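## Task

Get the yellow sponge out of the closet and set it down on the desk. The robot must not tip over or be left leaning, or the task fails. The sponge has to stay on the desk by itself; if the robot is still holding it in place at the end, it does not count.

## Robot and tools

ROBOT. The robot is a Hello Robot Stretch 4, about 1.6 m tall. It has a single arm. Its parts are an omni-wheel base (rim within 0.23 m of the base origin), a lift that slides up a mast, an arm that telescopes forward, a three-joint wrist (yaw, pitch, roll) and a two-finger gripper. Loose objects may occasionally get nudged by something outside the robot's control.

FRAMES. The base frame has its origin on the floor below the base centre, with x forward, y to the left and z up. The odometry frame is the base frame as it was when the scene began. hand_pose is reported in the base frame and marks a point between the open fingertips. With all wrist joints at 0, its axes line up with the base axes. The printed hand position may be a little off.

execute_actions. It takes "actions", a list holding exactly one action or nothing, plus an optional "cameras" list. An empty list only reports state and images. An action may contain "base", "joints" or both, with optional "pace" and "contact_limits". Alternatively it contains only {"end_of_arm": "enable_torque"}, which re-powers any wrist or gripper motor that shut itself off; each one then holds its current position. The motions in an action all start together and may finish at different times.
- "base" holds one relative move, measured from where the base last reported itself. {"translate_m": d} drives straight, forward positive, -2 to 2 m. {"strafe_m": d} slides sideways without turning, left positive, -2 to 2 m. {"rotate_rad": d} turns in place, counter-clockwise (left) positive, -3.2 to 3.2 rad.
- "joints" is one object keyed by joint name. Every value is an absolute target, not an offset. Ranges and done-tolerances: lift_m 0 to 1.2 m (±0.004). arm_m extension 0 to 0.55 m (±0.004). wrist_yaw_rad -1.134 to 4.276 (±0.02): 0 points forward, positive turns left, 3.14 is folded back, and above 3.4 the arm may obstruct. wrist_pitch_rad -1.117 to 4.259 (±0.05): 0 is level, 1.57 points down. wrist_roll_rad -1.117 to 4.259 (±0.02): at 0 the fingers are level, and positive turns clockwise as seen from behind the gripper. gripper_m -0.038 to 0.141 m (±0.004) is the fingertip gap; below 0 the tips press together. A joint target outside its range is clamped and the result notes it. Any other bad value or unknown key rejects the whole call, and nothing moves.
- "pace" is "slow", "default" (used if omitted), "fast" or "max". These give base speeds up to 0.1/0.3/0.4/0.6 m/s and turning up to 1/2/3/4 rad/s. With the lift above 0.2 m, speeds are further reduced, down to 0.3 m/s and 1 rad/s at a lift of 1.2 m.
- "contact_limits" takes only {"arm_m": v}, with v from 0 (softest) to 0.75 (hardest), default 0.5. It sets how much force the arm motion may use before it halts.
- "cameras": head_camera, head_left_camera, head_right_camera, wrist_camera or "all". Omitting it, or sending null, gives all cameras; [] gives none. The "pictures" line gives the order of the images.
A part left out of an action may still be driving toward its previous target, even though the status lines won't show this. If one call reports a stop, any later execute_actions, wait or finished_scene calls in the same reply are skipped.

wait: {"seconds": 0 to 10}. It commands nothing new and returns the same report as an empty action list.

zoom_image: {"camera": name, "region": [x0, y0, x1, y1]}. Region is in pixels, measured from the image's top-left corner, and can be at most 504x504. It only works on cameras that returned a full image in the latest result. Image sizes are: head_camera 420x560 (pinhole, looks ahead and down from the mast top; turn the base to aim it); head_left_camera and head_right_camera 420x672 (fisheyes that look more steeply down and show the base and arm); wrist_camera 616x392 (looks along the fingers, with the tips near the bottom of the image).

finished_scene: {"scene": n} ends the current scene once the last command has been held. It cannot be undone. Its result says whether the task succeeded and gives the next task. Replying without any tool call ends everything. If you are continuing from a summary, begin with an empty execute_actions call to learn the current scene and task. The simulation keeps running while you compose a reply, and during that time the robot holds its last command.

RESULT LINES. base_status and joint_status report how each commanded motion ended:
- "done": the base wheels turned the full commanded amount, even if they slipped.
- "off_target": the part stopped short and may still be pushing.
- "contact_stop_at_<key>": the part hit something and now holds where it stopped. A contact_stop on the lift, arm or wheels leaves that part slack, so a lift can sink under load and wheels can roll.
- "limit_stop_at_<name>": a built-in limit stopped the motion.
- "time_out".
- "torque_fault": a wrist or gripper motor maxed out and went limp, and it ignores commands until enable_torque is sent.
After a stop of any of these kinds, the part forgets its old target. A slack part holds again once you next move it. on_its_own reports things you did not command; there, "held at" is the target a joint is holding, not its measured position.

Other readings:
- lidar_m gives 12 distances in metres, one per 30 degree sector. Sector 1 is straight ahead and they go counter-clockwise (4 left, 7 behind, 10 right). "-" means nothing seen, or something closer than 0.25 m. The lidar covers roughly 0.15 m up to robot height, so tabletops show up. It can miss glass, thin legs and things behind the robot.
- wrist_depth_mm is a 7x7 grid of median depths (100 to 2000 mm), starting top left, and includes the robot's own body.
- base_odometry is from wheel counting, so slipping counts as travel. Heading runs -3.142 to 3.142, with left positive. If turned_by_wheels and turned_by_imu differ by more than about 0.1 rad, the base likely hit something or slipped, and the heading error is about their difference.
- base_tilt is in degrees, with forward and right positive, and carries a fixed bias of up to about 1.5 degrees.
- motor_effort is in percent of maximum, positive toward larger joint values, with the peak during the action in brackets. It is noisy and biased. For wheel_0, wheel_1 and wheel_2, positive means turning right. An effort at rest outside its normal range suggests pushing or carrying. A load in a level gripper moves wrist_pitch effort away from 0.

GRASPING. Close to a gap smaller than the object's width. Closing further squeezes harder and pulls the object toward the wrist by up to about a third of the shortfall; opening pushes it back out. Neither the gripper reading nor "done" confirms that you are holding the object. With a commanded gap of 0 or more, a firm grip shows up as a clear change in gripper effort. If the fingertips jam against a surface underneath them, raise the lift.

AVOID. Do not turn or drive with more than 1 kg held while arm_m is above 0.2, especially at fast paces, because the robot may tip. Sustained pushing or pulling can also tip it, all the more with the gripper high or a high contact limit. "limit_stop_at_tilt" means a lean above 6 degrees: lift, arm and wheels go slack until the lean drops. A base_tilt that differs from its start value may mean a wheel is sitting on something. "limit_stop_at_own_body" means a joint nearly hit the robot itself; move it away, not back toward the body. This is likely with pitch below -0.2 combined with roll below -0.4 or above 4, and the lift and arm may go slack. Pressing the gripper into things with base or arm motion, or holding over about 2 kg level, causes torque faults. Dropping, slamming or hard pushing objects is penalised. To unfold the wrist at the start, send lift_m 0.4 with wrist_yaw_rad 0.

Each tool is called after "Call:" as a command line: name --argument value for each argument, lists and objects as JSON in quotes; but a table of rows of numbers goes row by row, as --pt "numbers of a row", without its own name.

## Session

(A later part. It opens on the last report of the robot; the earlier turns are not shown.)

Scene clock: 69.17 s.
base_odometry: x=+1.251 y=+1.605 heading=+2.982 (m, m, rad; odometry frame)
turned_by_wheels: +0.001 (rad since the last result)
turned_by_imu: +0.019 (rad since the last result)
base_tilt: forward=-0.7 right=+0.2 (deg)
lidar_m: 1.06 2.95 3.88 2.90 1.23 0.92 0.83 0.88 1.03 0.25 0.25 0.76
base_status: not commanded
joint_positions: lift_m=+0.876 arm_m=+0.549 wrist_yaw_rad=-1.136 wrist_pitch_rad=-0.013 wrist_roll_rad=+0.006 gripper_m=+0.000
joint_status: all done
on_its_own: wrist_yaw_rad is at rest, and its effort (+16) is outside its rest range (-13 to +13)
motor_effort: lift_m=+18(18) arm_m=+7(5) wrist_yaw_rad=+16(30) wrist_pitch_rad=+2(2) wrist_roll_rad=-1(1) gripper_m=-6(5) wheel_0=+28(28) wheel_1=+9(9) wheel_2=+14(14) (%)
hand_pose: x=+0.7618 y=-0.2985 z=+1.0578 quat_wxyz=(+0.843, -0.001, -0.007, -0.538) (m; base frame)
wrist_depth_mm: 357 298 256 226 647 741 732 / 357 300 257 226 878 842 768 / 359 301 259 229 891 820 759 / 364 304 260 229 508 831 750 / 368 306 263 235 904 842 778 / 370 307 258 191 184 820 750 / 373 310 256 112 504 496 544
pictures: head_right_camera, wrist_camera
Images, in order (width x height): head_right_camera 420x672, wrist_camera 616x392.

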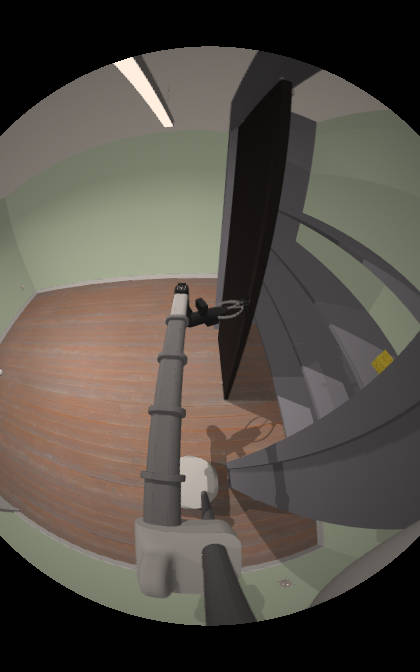

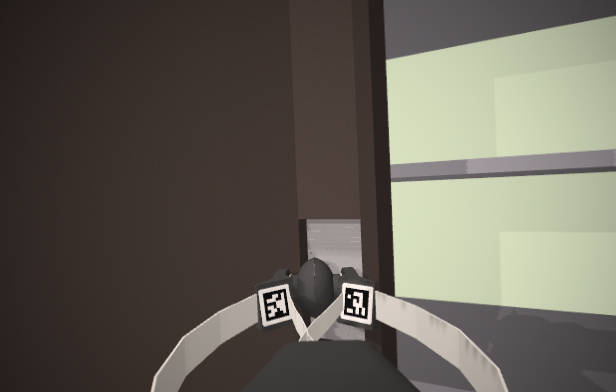

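Call:
execute_actions --actions '[{"base":{"strafe_m":0.2}}]' --cameras '[]'

Call:
execute_actions --actions '[{"base":{"translate_m":0.42},"joints":{"arm_m":0,"wrist_yaw_rad":0,"lift_m":1.0,"gripper_m":0.14}}]' --cameras '[]'

Call:
execute_actions --actions '[{"base":{"rotate_rad":-1.62}}]' --cameras '["wrist_camera","head_camera"]'

Scene clock: 76.93 s.
base_odometry: x=+1.219 y=+1.408 heading=+2.982 (m, m, rad; odometry frame)
turned_by_wheels: +0.000 (rad since the last result)
turned_by_imu: +0.001 (rad since the last result)
base_tilt: forward=-0.7 right=+0.3 (deg)
lidar_m: 1.68 2.93 2.85 2.69 1.26 0.85 0.84 0.91 1.21 0.44 0.47 0.86
base_status: done
joint_positions: lift_m=+0.876 arm_m=+0.549 wrist_yaw_rad=-1.130 wrist_pitch_rad=-0.011 wrist_roll_rad=+0.006 gripper_m=+0.000
joint_status: not commanded
motor_effort: lift_m=+19(19) arm_m=+4(7) wrist_yaw_rad=-2(16) wrist_pitch_rad=-5(5) wrist_roll_rad=-1(2) gripper_m=-7(5) wheel_0=+0(24) wheel_1=+0(15) wheel_2=+3(11) (%)
hand_pose: x=+0.7642 y=-0.2982 z=+1.0572 quat_wxyz=(+0.845, +0.000, -0.006, -0.535) (m; base frame)
wrist_depth_mm: 691 574 496 433 394 750 768 / 683 574 500 433 397 991 917 / 691 585 504 442 397 1008 931 / 699 580 508 445 399 1008 917 / 707 591 512 445 404 1042 946 / 715 597 512 205 186 798 768 / 723 603 488 112 389 976 904
pictures: none
No camera images: the call's "cameras" was empty. Leave "cameras" out to get every camera's image.

Scene clock: 79.83 s.
base_odometry: x=+0.805 y=+1.474 heading=+2.983 (m, m, rad; odometry frame)
turned_by_wheels: +0.000 (rad since the last result)
turned_by_imu: +0.000 (rad since the last result)
base_tilt: forward=-0.6 right=+0.2 (deg)
lidar_m: 2.43 2.50 3.36 2.71 1.86 1.32 1.26 1.33 0.53 0.76 0.55 0.65
base_status: done
joint_positions: lift_m=+1.000 arm_m=+0.001 wrist_yaw_rad=+0.000 wrist_pitch_rad=-0.010 wrist_roll_rad=+0.006 gripper_m=+0.140
joint_status: all done
motor_effort: lift_m=+22(21) arm_m=-4(7) wrist_yaw_rad=-2(1) wrist_pitch_rad=-6(6) wrist_roll_rad=-3(0) gripper_m=-1(5) wheel_0=+3(12) wheel_1=+3(6) wheel_2=-3(12) (%)
hand_pose: x=+0.4602 y=-0.0874 z=+1.1808 quat_wxyz=(+1.000, +0.003, -0.005, +0.000) (m; base frame)
wrist_depth_mm: - - - - - 946 591 / - - - - - 946 585 / - - - - - 976 585 / - - - - - 976 591 / - - - - - 842 603 / - - 220 - - 211 597 / - - - 112 - 976 627
pictures: none
No camera images: the call's "cameras" was empty. Leave "cameras" out to get every camera's image.

Scene clock: 82.13 s.
base_odometry: x=+0.805 y=+1.474 heading=+1.363 (m, m, rad; odometry frame)
turned_by_wheels: -1.619 (rad since the last result)
turned_by_imu: -1.652 (rad since the last result)
base_tilt: forward=-0.7 right=+0.2 (deg)
lidar_m: 0.75 0.54 0.62 1.38 2.44 3.23 3.60 2.01 1.35 1.26 1.30 0.52
base_status: done
joint_positions: lift_m=+1.000 arm_m=+0.001 wrist_yaw_rad=+0.000 wrist_pitch_rad=-0.010 wrist_roll_rad=+0.006 gripper_m=+0.140
joint_status: not commanded
motor_effort: lift_m=+21(22) arm_m=-4(4) wrist_yaw_rad=-1(1) wrist_pitch_rad=-5(6) wrist_roll_rad=+0(0) gripper_m=-1(2) wheel_0=+5(8) wheel_1=+2(8) wheel_2=+3(10) (%)
hand_pose: x=+0.4602 y=-0.0874 z=+1.1808 quat_wxyz=(+1.000, +0.003, -0.005, +0.000) (m; base frame)
wrist_depth_mm: 976 991 991 1008 904 314 245 / 668 683 654 683 699 317 246 / 960 991 1008 1025 946 320 246 / 960 976 991 1008 991 327 250 / 878 788 732 798 768 307 250 / 991 991 219 991 831 211 252 / 891 878 866 112 820 340 254
pictures: head_camera, wrist_camera
Images, in order (width x height): head_camera 420x560, wrist_camera 616x392.

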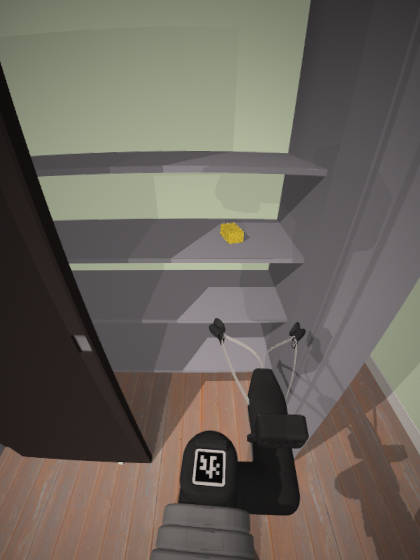

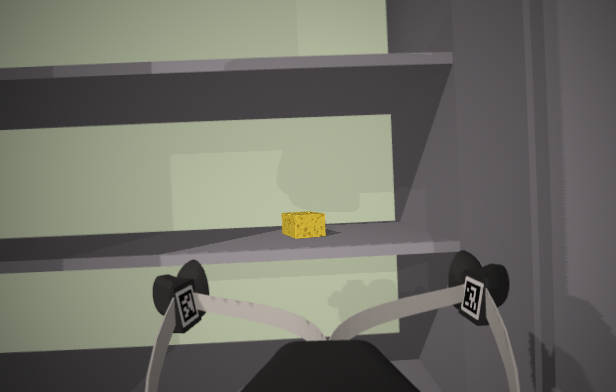

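Call:
execute_actions --actions '[{"base":{"strafe_m":0.02},"joints":{"lift_m":1.01}}]' --cameras '[]'

Call:
execute_actions --actions '[{"joints":{"arm_m":0.42},"contact_limits":{"arm_m":0.2}}]' --cameras '["wrist_camera"]'

Scene clock: 84.60 s.
base_odometry: x=+0.785 y=+1.478 heading=+1.363 (m, m, rad; odometry frame)
turned_by_wheels: +0.000 (rad since the last result)
turned_by_imu: +0.001 (rad since the last result)
base_tilt: forward=-0.6 right=+0.2 (deg)
lidar_m: 0.76 0.53 0.63 1.40 2.47 3.18 3.57 2.08 1.38 1.28 1.32 0.53
base_status: done
joint_positions: lift_m=+1.010 arm_m=+0.001 wrist_yaw_rad=+0.000 wrist_pitch_rad=-0.010 wrist_roll_rad=+0.006 gripper_m=+0.140
joint_status: all done
motor_effort: lift_m=+22(23) arm_m=-4(4) wrist_yaw_rad=-2(2) wrist_pitch_rad=-5(6) wrist_roll_rad=-1(1) gripper_m=-1(1) wheel_0=-2(10) wheel_1=+0(9) wheel_2=+0(1) (%)
hand_pose: x=+0.4602 y=-0.0874 z=+1.1908 quat_wxyz=(+1.000, +0.003, -0.005, +0.000) (m; base frame)
wrist_depth_mm: 976 976 976 1025 976 351 260 / 647 661 691 707 668 355 264 / 976 976 1008 1025 1008 359 264 / 976 976 991 991 991 366 266 / 741 842 788 707 778 345 271 / 960 991 218 1008 878 212 270 / 904 878 891 112 842 580 273
pictures: none
No camera images: the call's "cameras" was empty. Leave "cameras" out to get every camera's image.

Scene clock: 86.93 s.
base_odometry: x=+0.785 y=+1.478 heading=+1.363 (m, m, rad; odometry frame)
turned_by_wheels: +0.000 (rad since the last result)
turned_by_imu: +0.001 (rad since the last result)
base_tilt: forward=-0.7 right=+0.2 (deg)
lidar_m: 0.77 0.54 0.63 1.37 2.45 3.18 3.56 2.05 1.38 1.28 1.33 0.51
base_status: not commanded
joint_positions: lift_m=+1.010 arm_m=+0.419 wrist_yaw_rad=+0.000 wrist_pitch_rad=-0.010 wrist_roll_rad=+0.006 gripper_m=+0.140
joint_status: all done
motor_effort: lift_m=+22(22) arm_m=+5(2) wrist_yaw_rad=-1(3) wrist_pitch_rad=-5(6) wrist_roll_rad=-1(0) gripper_m=+0(1) wheel_0=-1(2) wheel_1=+0(1) wheel_2=+0(0) (%)
contact_limits: arm_m 0.2
hand_pose: x=+0.8786 y=-0.0874 z=+1.1908 quat_wxyz=(+1.000, +0.003, -0.005, +0.000) (m; base frame)
wrist_depth_mm: 392 404 413 424 436 410 334 / 564 569 574 580 580 469 338 / 564 564 574 580 580 477 338 / 564 580 574 585 585 484 343 / 564 569 574 329 559 433 345 / 342 301 219 283 254 211 282 / 221 216 214 112 204 189 196
pictures: wrist_camera
Images, in order (width x height): wrist_camera 616x392.

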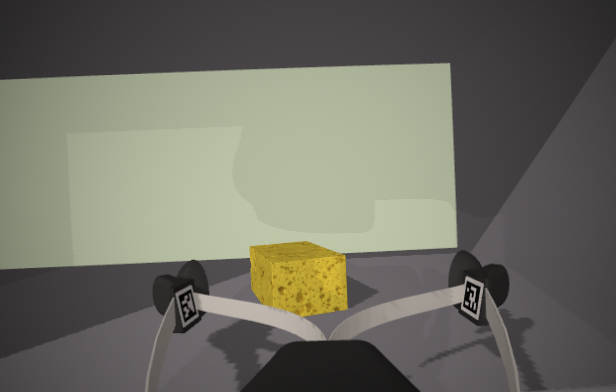

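Call:
execute_actions --actions '[{"base":{"strafe_m":0.015},"joints":{"arm_m":0.53,"lift_m":1.0},"contact_limits":{"arm_m":0.2}}]' --cameras '[]'

Call:
execute_actions --actions '[{"joints":{"gripper_m":0.03}}]' --cameras '["wrist_camera"]'

Scene clock: 89.80 s.
base_odometry: x=+0.771 y=+1.481 heading=+1.363 (m, m, rad; odometry frame)
turned_by_wheels: +0.000 (rad since the last result)
turned_by_imu: +0.004 (rad since the last result)
base_tilt: forward=-0.7 right=+0.2 (deg)
lidar_m: 0.74 0.52 0.63 1.41 2.45 3.19 3.59 2.09 1.41 1.30 1.35 0.51
base_status: done
joint_positions: lift_m=+1.000 arm_m=+0.517 wrist_yaw_rad=-0.002 wrist_pitch_rad=-0.010 wrist_roll_rad=+0.006 gripper_m=+0.140
joint_status: arm_m contact_stop (moved +0.098 of +0.111); the others done
on_its_own: arm_m is slack since a contact_stop (your +0.530 is given up)
motor_effort: lift_m=+18(21) arm_m=+0(14) wrist_yaw_rad=+5(30) wrist_pitch_rad=-8(22) wrist_roll_rad=+0(0) gripper_m=+1(2) wheel_0=-1(12) wheel_1=+2(9) wheel_2=-2(11) (%)
contact_limits: arm_m 0.2
hand_pose: x=+0.9764 y=-0.0881 z=+1.1813 quat_wxyz=(+1.000, +0.003, -0.005, -0.001) (m; base frame)
wrist_depth_mm: 413 427 433 445 452 430 345 / 466 469 477 477 477 480 349 / 469 469 477 477 484 484 353 / 469 473 477 477 484 484 355 / 466 477 473 267 480 421 345 / 307 271 219 186 197 211 255 / 200 195 195 112 185 171 177
pictures: none
No camera images: the call's "cameras" was empty. Leave "cameras" out to get every camera's image.

not run: a stop came earlier in this reply.

Probably hit the shelf edge; raise a bit.

Call:
execute_actions --actions '[{"joints":{"arm_m":0.53,"lift_m":1.012},"contact_limits":{"arm_m":0.2}}]' --cameras '[]'

Call:
execute_actions --actions '[{"joints":{"gripper_m":0.03}}]' --cameras '["wrist_camera"]'

Scene clock: 92.60 s.
base_odometry: x=+0.771 y=+1.481 heading=+1.362 (m, m, rad; odometry frame)
turned_by_wheels: -0.001 (rad since the last result)
turned_by_imu: +0.001 (rad since the last result)
base_tilt: forward=-0.7 right=+0.2 (deg)
lidar_m: 0.76 0.51 0.62 1.41 2.42 3.17 3.60 2.07 1.40 1.31 1.35 0.53
base_status: not commanded
joint_positions: lift_m=+1.007 arm_m=+0.518 wrist_yaw_rad=-0.005 wrist_pitch_rad=-0.008 wrist_roll_rad=+0.006 gripper_m=+0.140
joint_status: lift_m contact_stop_at_arm_m (moved +0.006 of +0.012); arm_m contact_stop (moved +0.001 of +0.013)
on_its_own: lift_m is held at +1.007, not at your +1.012, since a contact_stop; arm_m is slack since a contact_stop (your +0.530 is given up)
motor_effort: lift_m=+20(23) arm_m=+0(13) wrist_yaw_rad=+12(35) wrist_pitch_rad=-12(30) wrist_roll_rad=+0(1) gripper_m=-1(1) wheel_0=-2(2) wheel_1=+1(3) wheel_2=-9(12) (%)
contact_limits: arm_m 0.2
hand_pose: x=+0.9775 y=-0.0887 z=+1.1871 quat_wxyz=(+1.000, +0.003, -0.004, -0.002) (m; base frame)
wrist_depth_mm: 399 410 424 430 445 424 345 / 469 469 473 477 480 480 351 / 469 466 473 477 480 484 351 / 466 469 473 480 484 484 357 / 469 477 477 477 484 439 359 / 325 287 218 188 197 211 271 / 213 208 206 112 196 182 189
pictures: none
No camera images: the call's "cameras" was empty. Leave "cameras" out to get every camera's image.

not run: a stop came earlier in this reply.

Call:
execute_actions --actions '[{"joints":{"gripper_m":0.03}}]' --cameras '["wrist_camera"]'

Scene clock: 95.50 s.
base_odometry: x=+0.771 y=+1.481 heading=+1.362 (m, m, rad; odometry frame)
turned_by_wheels: +0.000 (rad since the last result)
turned_by_imu: +0.001 (rad since the last result)
base_tilt: forward=-0.7 right=+0.2 (deg)
lidar_m: 0.76 0.52 0.63 1.42 2.44 3.19 3.60 2.08 1.37 1.29 1.34 0.53
base_status: not commanded
joint_positions: lift_m=+1.007 arm_m=+0.518 wrist_yaw_rad=-0.005 wrist_pitch_rad=-0.008 wrist_roll_rad=+0.006 gripper_m=+0.030
joint_status: all done
on_its_own: lift_m is held at +1.007, not at your +1.012, since a contact_stop; arm_m is slack since a contact_stop (your +0.530 is given up)
motor_effort: lift_m=+19(19) arm_m=+0(0) wrist_yaw_rad=+12(13) wrist_pitch_rad=-11(11) wrist_roll_rad=+1(0) gripper_m=-17(20) wheel_0=-2(2) wheel_1=+1(1) wheel_2=-9(9) (%)
hand_pose: x=+0.9774 y=-0.0888 z=+1.1871 quat_wxyz=(+1.000, +0.003, -0.004, -0.002) (m; base frame)
wrist_depth_mm: 402 410 421 436 445 421 343 / 462 466 473 477 480 484 349 / 466 469 473 480 477 488 351 / 466 473 477 480 480 484 353 / 469 473 469 480 480 442 357 / 325 317 193 185 187 252 272 / 213 196 204 112 189 181 189
pictures: wrist_camera
Images, in order (width x height): wrist_camera 616x392.

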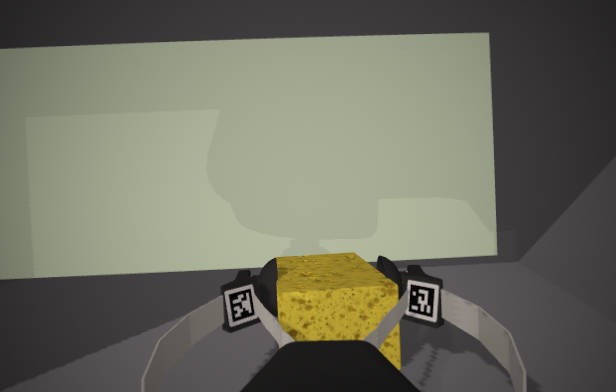

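Gripped. Lift and retract.

Call:
execute_actions --actions '[{"joints":{"lift_m":1.04}}]' --cameras '[]'

Call:
execute_actions --actions '[{"joints":{"arm_m":0.0}}]' --cameras '[]'

Call:
execute_actions --actions '[{"base":{"rotate_rad":-2.8}}]'

Scene clock: 98.77 s.
base_odometry: x=+0.771 y=+1.481 heading=+1.363 (m, m, rad; odometry frame)
turned_by_wheels: +0.001 (rad since the last result)
turned_by_imu: +0.001 (rad since the last result)
base_tilt: forward=-0.7 right=+0.2 (deg)
lidar_m: 0.76 0.53 0.62 1.40 2.44 3.19 3.60 2.09 1.41 1.30 1.33 0.52
base_status: not commanded
joint_positions: lift_m=+1.040 arm_m=+0.518 wrist_yaw_rad=+0.000 wrist_pitch_rad=-0.010 wrist_roll_rad=+0.006 gripper_m=+0.030
joint_status: all done
on_its_own: arm_m is held at +0.518, not at your +0.530, since a contact_stop
motor_effort: lift_m=+22(26) arm_m=+0(0) wrist_yaw_rad=+0(13) wrist_pitch_rad=-7(14) wrist_roll_rad=+0(1) gripper_m=-18(18) wheel_0=-2(2) wheel_1=+1(2) wheel_2=-2(9) (%)
hand_pose: x=+0.9778 y=-0.0875 z=+1.2207 quat_wxyz=(+1.000, +0.003, -0.005, +0.000) (m; base frame)
wrist_depth_mm: 329 338 345 355 364 370 332 / 462 469 473 469 477 477 351 / 469 469 477 477 477 480 357 / 473 469 477 477 477 477 359 / 473 473 473 473 480 480 364 / 442 430 192 185 186 342 338 / 287 267 277 111 248 245 254
pictures: none
No camera images: the call's "cameras" was empty. Leave "cameras" out to get every camera's image.

Scene clock: 101.33 s.
base_odometry: x=+0.771 y=+1.481 heading=+1.363 (m, m, rad; odometry frame)
turned_by_wheels: +0.000 (rad since the last result)
turned_by_imu: +0.001 (rad since the last result)
base_tilt: forward=-0.7 right=+0.2 (deg)
lidar_m: 0.76 0.53 0.62 1.42 2.43 3.17 3.58 2.07 1.40 1.31 1.33 0.53
base_status: not commanded
joint_positions: lift_m=+1.040 arm_m=+0.001 wrist_yaw_rad=+0.000 wrist_pitch_rad=-0.010 wrist_roll_rad=+0.006 gripper_m=+0.030
joint_status: all done
motor_effort: lift_m=+22(22) arm_m=-4(6) wrist_yaw_rad=-1(1) wrist_pitch_rad=-7(6) wrist_roll_rad=-1(1) gripper_m=-16(17) wheel_0=-2(3) wheel_1=+2(2) wheel_2=-3(3) (%)
hand_pose: x=+0.4602 y=-0.0874 z=+1.2207 quat_wxyz=(+1.000, +0.003, -0.005, +0.000) (m; base frame)
wrist_depth_mm: 991 976 1008 1025 991 569 283 / 976 976 668 676 715 580 286 / 917 991 991 1008 976 591 290 / 976 1008 1008 1025 1008 591 293 / 960 917 842 788 741 597 297 / 991 991 193 185 187 359 300 / 991 931 946 112 854 609 300
pictures: none
No camera images: the call's "cameras" was empty. Leave "cameras" out to get every camera's image.

Scene clock: 104.50 s.
base_odometry: x=+0.771 y=+1.481 heading=-1.436 (m, m, rad; odometry frame)
turned_by_wheels: -2.799 (rad since the last result)
turned_by_imu: -2.856 (rad since the last result)
base_tilt: forward=-0.7 right=+0.2 (deg)
lidar_m: 2.65 1.50 1.30 1.30 0.54 0.62 0.53 0.55 0.96 2.41 2.79 2.73
base_status: done
joint_positions: lift_m=+1.040 arm_m=+0.001 wrist_yaw_rad=+0.000 wrist_pitch_rad=-0.010 wrist_roll_rad=+0.006 gripper_m=+0.030
joint_status: not commanded
motor_effort: lift_m=+21(21) arm_m=-4(4) wrist_yaw_rad=+0(1) wrist_pitch_rad=-6(7) wrist_roll_rad=+0(0) gripper_m=-18(19) wheel_0=+3(8) wheel_1=+2(8) wheel_2=+2(9) (%)
hand_pose: x=+0.4602 y=-0.0874 z=+1.2208 quat_wxyz=(+1.000, +0.003, -0.005, +0.000) (m; base frame)
wrist_depth_mm: 1430 1983 - - - - - / 1430 1863 - - - - - / 1397 1863 - - - - - / 1430 1808 - - - - - / 1366 1808 - - - - - / 1366 1808 192 185 187 - - / 1366 1708 - 112 - - -
pictures: head_camera, head_left_camera, head_right_camera, wrist_camera
Images, in order (width x height): head_camera 420x560, head_left_camera 420x672, head_right_camera 420x672, wrist_camera 616x392.

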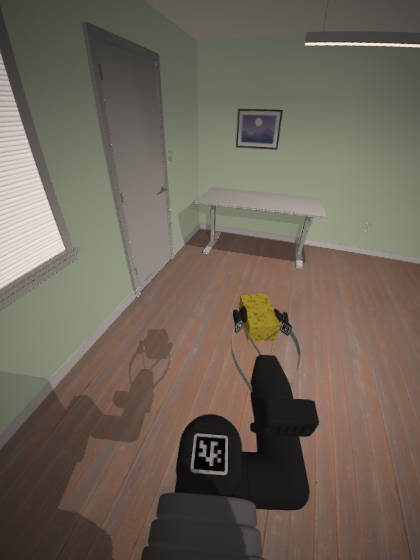

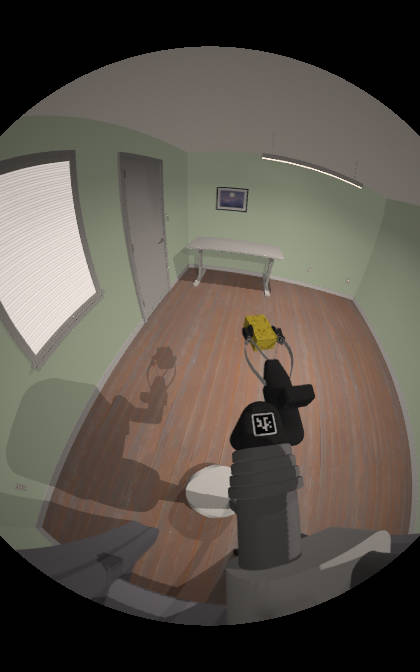

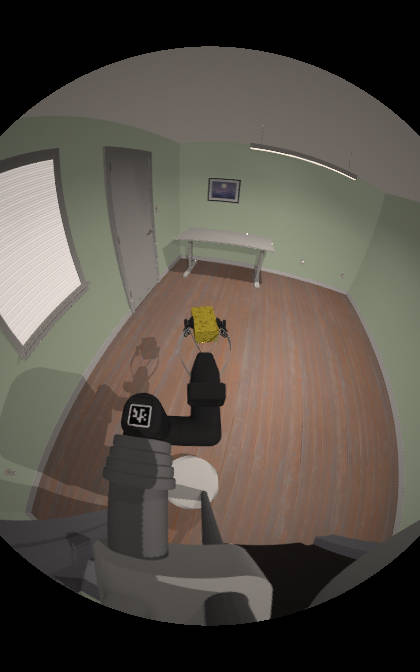

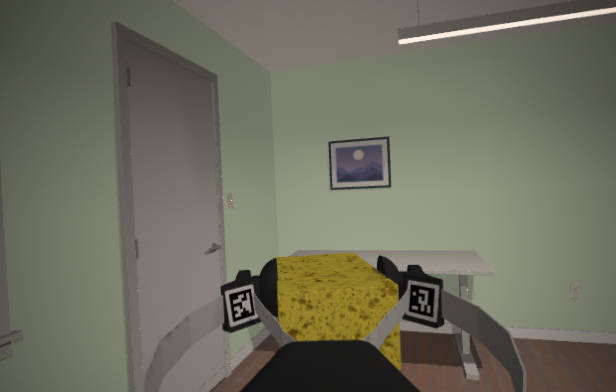

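Call:
execute_actions --actions '[{"base":{"rotate_rad":-0.18}}]' --cameras '[]'

Call:
execute_actions --actions '[{"base":{"translate_m":2.0},"joints":{"lift_m":0.7}}]' --cameras '["head_camera","wrist_camera"]'

Scene clock: 106.70 s.
base_odometry: x=+0.771 y=+1.481 heading=-1.616 (m, m, rad; odometry frame)
turned_by_wheels: -0.179 (rad since the last result)
turned_by_imu: -0.182 (rad since the last result)
base_tilt: forward=-0.7 right=+0.2 (deg)
lidar_m: 2.71 1.78 1.32 1.29 0.61 0.54 0.75 0.55 0.76 2.40 2.54 3.58
base_status: done
joint_positions: lift_m=+1.040 arm_m=+0.001 wrist_yaw_rad=+0.000 wrist_pitch_rad=-0.010 wrist_roll_rad=+0.006 gripper_m=+0.030
joint_status: not commanded
motor_effort: lift_m=+21(21) arm_m=-4(4) wrist_yaw_rad=-1(0) wrist_pitch_rad=-6(6) wrist_roll_rad=+0(1) gripper_m=-18(16) wheel_0=+4(6) wheel_1=+2(7) wheel_2=+4(8) (%)
hand_pose: x=+0.4602 y=-0.0874 z=+1.2208 quat_wxyz=(+1.000, +0.003, -0.005, +0.000) (m; base frame)
wrist_depth_mm: 1756 - - - - - - / 1708 - - - - - - / 1708 - - - - - - / 1708 - - - - - - / 1708 - - - - - - / 1618 - 192 184 186 - - / 1661 - - 112 - - -
pictures: none
No camera images: the call's "cameras" was empty. Leave "cameras" out to get every camera's image.

Scene clock: 114.87 s.
base_odometry: x=+0.681 y=-0.517 heading=-1.615 (m, m, rad; odometry frame)
turned_by_wheels: +0.000 (rad since the last result)
turned_by_imu: -0.002 (rad since the last result)
base_tilt: forward=-0.7 right=+0.2 (deg)
lidar_m: 0.70 0.76 1.11 1.15 1.26 1.74 2.46 2.67 2.60 2.55 2.07 0.75
base_status: done
joint_positions: lift_m=+0.700 arm_m=+0.001 wrist_yaw_rad=+0.000 wrist_pitch_rad=-0.010 wrist_roll_rad=+0.006 gripper_m=+0.030
joint_status: all done
motor_effort: lift_m=+13(20) arm_m=-4(4) wrist_yaw_rad=-2(1) wrist_pitch_rad=-7(7) wrist_roll_rad=+1(0) gripper_m=-17(17) wheel_0=+4(7) wheel_1=+1(6) wheel_2=-2(13) (%)
hand_pose: x=+0.4602 y=-0.0874 z=+0.8814 quat_wxyz=(+1.000, +0.003, -0.005, +0.000) (m; base frame)
wrist_depth_mm: 1464 1430 1397 1336 1308 1281 1229 / 1464 1430 1397 1336 1336 1281 1205 / 1464 1430 1366 1366 1308 1281 1255 / 1464 1464 1397 1336 1336 1308 1281 / 1397 1430 1366 1366 1229 1160 1229 / 741 715 193 184 187 574 621 / 960 549 1366 112 504 831 1281
pictures: head_camera, wrist_camera
Images, in order (width x height): head_camera 420x560, wrist_camera 616x392.

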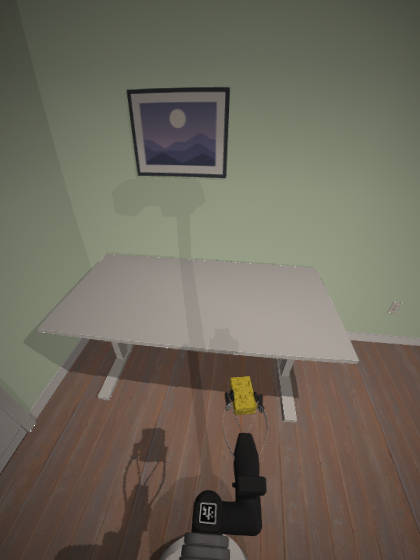

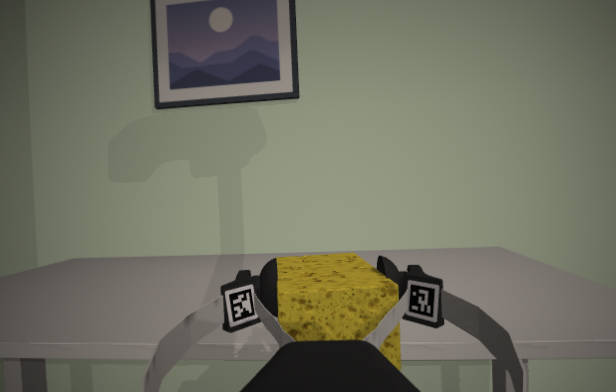

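Call:
execute_actions --actions '[{"joints":{"arm_m":0.45}}]' --cameras '[]'

Call:
execute_actions --actions '[{"joints":{"lift_m":0.6},"pace":"slow"}]' --cameras '["head_camera","wrist_camera"]'

Scene clock: 118.97 s.
base_odometry: x=+0.681 y=-0.517 heading=-1.615 (m, m, rad; odometry frame)
turned_by_wheels: +0.000 (rad since the last result)
turned_by_imu: +0.001 (rad since the last result)
base_tilt: forward=-0.7 right=+0.2 (deg)
lidar_m: 0.70 0.76 1.10 1.14 1.23 1.77 2.41 2.62 2.63 2.54 2.06 0.76
base_status: not commanded
joint_positions: lift_m=+0.700 arm_m=+0.449 wrist_yaw_rad=+0.000 wrist_pitch_rad=-0.010 wrist_roll_rad=+0.006 gripper_m=+0.030
joint_status: all done
motor_effort: lift_m=+13(13) arm_m=+5(0) wrist_yaw_rad=-2(1) wrist_pitch_rad=-6(6) wrist_roll_rad=+0(1) gripper_m=-17(18) wheel_0=+4(4) wheel_1=+1(1) wheel_2=-2(2) (%)
hand_pose: x=+0.9086 y=-0.0874 z=+0.8815 quat_wxyz=(+1.000, +0.003, -0.005, +0.000) (m; base frame)
wrist_depth_mm: 960 904 904 891 854 831 798 / 960 931 904 878 866 842 820 / 976 946 917 878 854 842 809 / 976 960 931 878 854 854 820 / 991 960 917 878 891 842 820 / 741 707 192 184 186 564 603 / 477 442 459 112 410 404 418
pictures: none
No camera images: the call's "cameras" was empty. Leave "cameras" out to get every camera's image.

Scene clock: 120.67 s.
base_odometry: x=+0.681 y=-0.517 heading=-1.615 (m, m, rad; odometry frame)
turned_by_wheels: +0.000 (rad since the last result)
turned_by_imu: +0.000 (rad since the last result)
base_tilt: forward=-0.7 right=+0.2 (deg)
lidar_m: 0.71 0.77 1.06 1.14 1.22 1.78 2.45 2.67 2.60 2.54 2.02 0.73
base_status: not commanded
joint_positions: lift_m=+0.600 arm_m=+0.449 wrist_yaw_rad=+0.000 wrist_pitch_rad=-0.010 wrist_roll_rad=+0.006 gripper_m=+0.030
joint_status: all done
motor_effort: lift_m=+13(14) arm_m=+5(5) wrist_yaw_rad=-3(1) wrist_pitch_rad=-6(6) wrist_roll_rad=+1(0) gripper_m=-18(16) wheel_0=+3(4) wheel_1=+1(1) wheel_2=-2(2) (%)
hand_pose: x=+0.9086 y=-0.0874 z=+0.7815 quat_wxyz=(+1.000, +0.003, -0.005, +0.000) (m; base frame)
wrist_depth_mm: 960 931 904 878 866 831 809 / 960 946 917 891 866 854 809 / 991 946 904 891 866 842 820 / 976 946 904 891 866 842 842 / 820 768 723 668 634 597 569 / 387 375 193 185 187 297 322 / 253 234 242 112 216 214 222
pictures: head_camera, wrist_camera
Images, in order (width x height): head_camera 420x560, wrist_camera 616x392.

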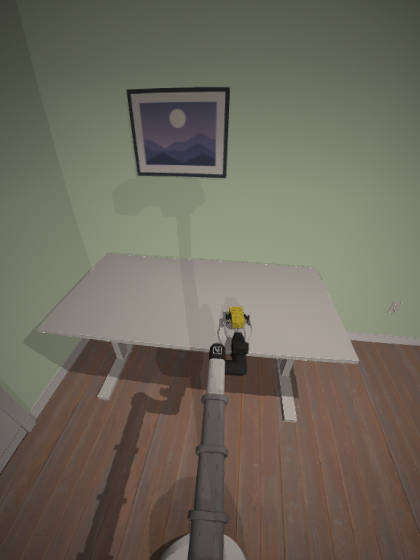

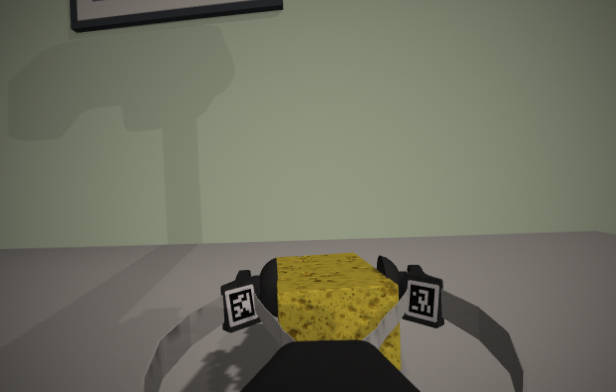

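Call:
execute_actions --actions '[{"joints":{"lift_m":0.588},"pace":"slow"}]' --cameras '[]'

Call:
execute_actions --actions '[{"joints":{"gripper_m":0.14}}]' --cameras '[]'

Call:
execute_actions --actions '[{"joints":{"arm_m":0.1,"lift_m":0.62}}]' --cameras '["head_camera"]'

Scene clock: 123.63 s.
base_odometry: x=+0.681 y=-0.517 heading=-1.615 (m, m, rad; odometry frame)
turned_by_wheels: +0.000 (rad since the last result)
turned_by_imu: +0.001 (rad since the last result)
base_tilt: forward=-0.7 right=+0.2 (deg)
lidar_m: 0.72 0.77 1.10 1.14 1.25 1.76 2.47 2.63 2.64 2.54 2.07 0.74
base_status: not commanded
joint_positions: lift_m=+0.589 arm_m=+0.449 wrist_yaw_rad=+0.000 wrist_pitch_rad=-0.014 wrist_roll_rad=+0.006 gripper_m=+0.030
joint_status: all done
motor_effort: lift_m=+10(13) arm_m=+5(5) wrist_yaw_rad=-2(1) wrist_pitch_rad=+6(6) wrist_roll_rad=-1(1) gripper_m=-16(16) wheel_0=+4(4) wheel_1=+1(1) wheel_2=-2(2) (%)
hand_pose: x=+0.9086 y=-0.0874 z=+0.7709 quat_wxyz=(+1.000, +0.003, -0.007, +0.000) (m; base frame)
wrist_depth_mm: 960 931 917 891 866 842 809 / 976 931 904 878 854 854 809 / 991 946 931 904 866 842 831 / 991 960 917 866 866 842 820 / 809 732 707 654 615 574 549 / 364 355 193 184 187 282 303 / 238 219 227 112 203 201 209
pictures: none
No camera images: the call's "cameras" was empty. Leave "cameras" out to get every camera's image.

Scene clock: 125.73 s.
base_odometry: x=+0.681 y=-0.517 heading=-1.615 (m, m, rad; odometry frame)
turned_by_wheels: +0.000 (rad since the last result)
turned_by_imu: +0.000 (rad since the last result)
base_tilt: forward=-0.7 right=+0.2 (deg)
lidar_m: 0.73 0.78 1.13 1.14 1.27 1.76 2.43 2.65 2.58 2.55 2.08 0.75
base_status: not commanded
joint_positions: lift_m=+0.589 arm_m=+0.449 wrist_yaw_rad=+0.000 wrist_pitch_rad=-0.014 wrist_roll_rad=+0.006 gripper_m=+0.140
joint_status: all done
motor_effort: lift_m=+9(9) arm_m=+5(5) wrist_yaw_rad=-3(1) wrist_pitch_rad=+5(5) wrist_roll_rad=-1(1) gripper_m=+1(18) wheel_0=+4(4) wheel_1=+1(1) wheel_2=-3(2) (%)
hand_pose: x=+0.9086 y=-0.0874 z=+0.7709 quat_wxyz=(+1.000, +0.003, -0.007, +0.000) (m; base frame)
wrist_depth_mm: 960 946 904 878 866 854 798 / 976 946 917 878 866 831 820 / 976 976 917 891 866 831 820 / 991 946 946 891 866 831 820 / 798 750 707 654 615 580 544 / 366 324 219 193 204 212 303 / 236 229 229 112 203 202 208
pictures: none
No camera images: the call's "cameras" was empty. Leave "cameras" out to get every camera's image.

Scene clock: 127.90 s.
base_odometry: x=+0.681 y=-0.517 heading=-1.615 (m, m, rad; odometry frame)
turned_by_wheels: +0.000 (rad since the last result)
turned_by_imu: +0.001 (rad since the last result)
base_tilt: forward=-0.7 right=+0.3 (deg)
lidar_m: 0.72 0.76 1.13 1.14 1.23 1.77 2.46 2.66 2.60 2.53 2.07 0.73
base_status: not commanded
joint_positions: lift_m=+0.620 arm_m=+0.101 wrist_yaw_rad=+0.000 wrist_pitch_rad=-0.010 wrist_roll_rad=+0.006 gripper_m=+0.140
joint_status: all done
motor_effort: lift_m=+22(22) arm_m=-4(4) wrist_yaw_rad=+0(1) wrist_pitch_rad=-6(6) wrist_roll_rad=-1(1) gripper_m=+0(0) wheel_0=+3(4) wheel_1=+1(1) wheel_2=-2(2) (%)
hand_pose: x=+0.5602 y=-0.0874 z=+0.8008 quat_wxyz=(+1.000, +0.003, -0.005, +0.000) (m; base frame)
wrist_depth_mm: 1366 1336 1255 1229 1229 1160 1138 / 1366 1336 1281 1255 1205 1182 1138 / 1397 1336 1308 1229 1229 1160 1118 / 1397 1366 1281 1229 1229 1205 1138 / 976 917 854 676 741 715 676 / 455 439 219 424 445 211 413 / 1397 1336 1308 112 1229 1205 1160
pictures: head_camera
Images, in order (width x height): head_camera 420x560.

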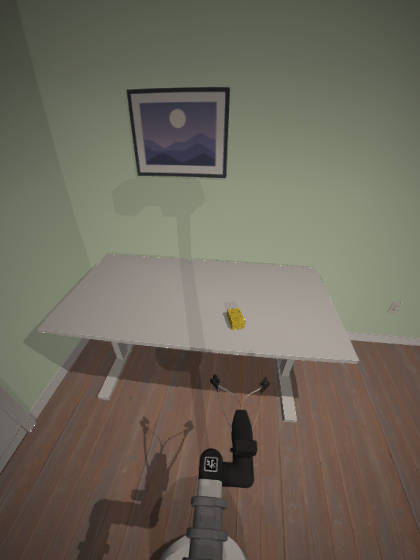

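Call:
finished_scene --scene 1

The scene is finished: the task was done.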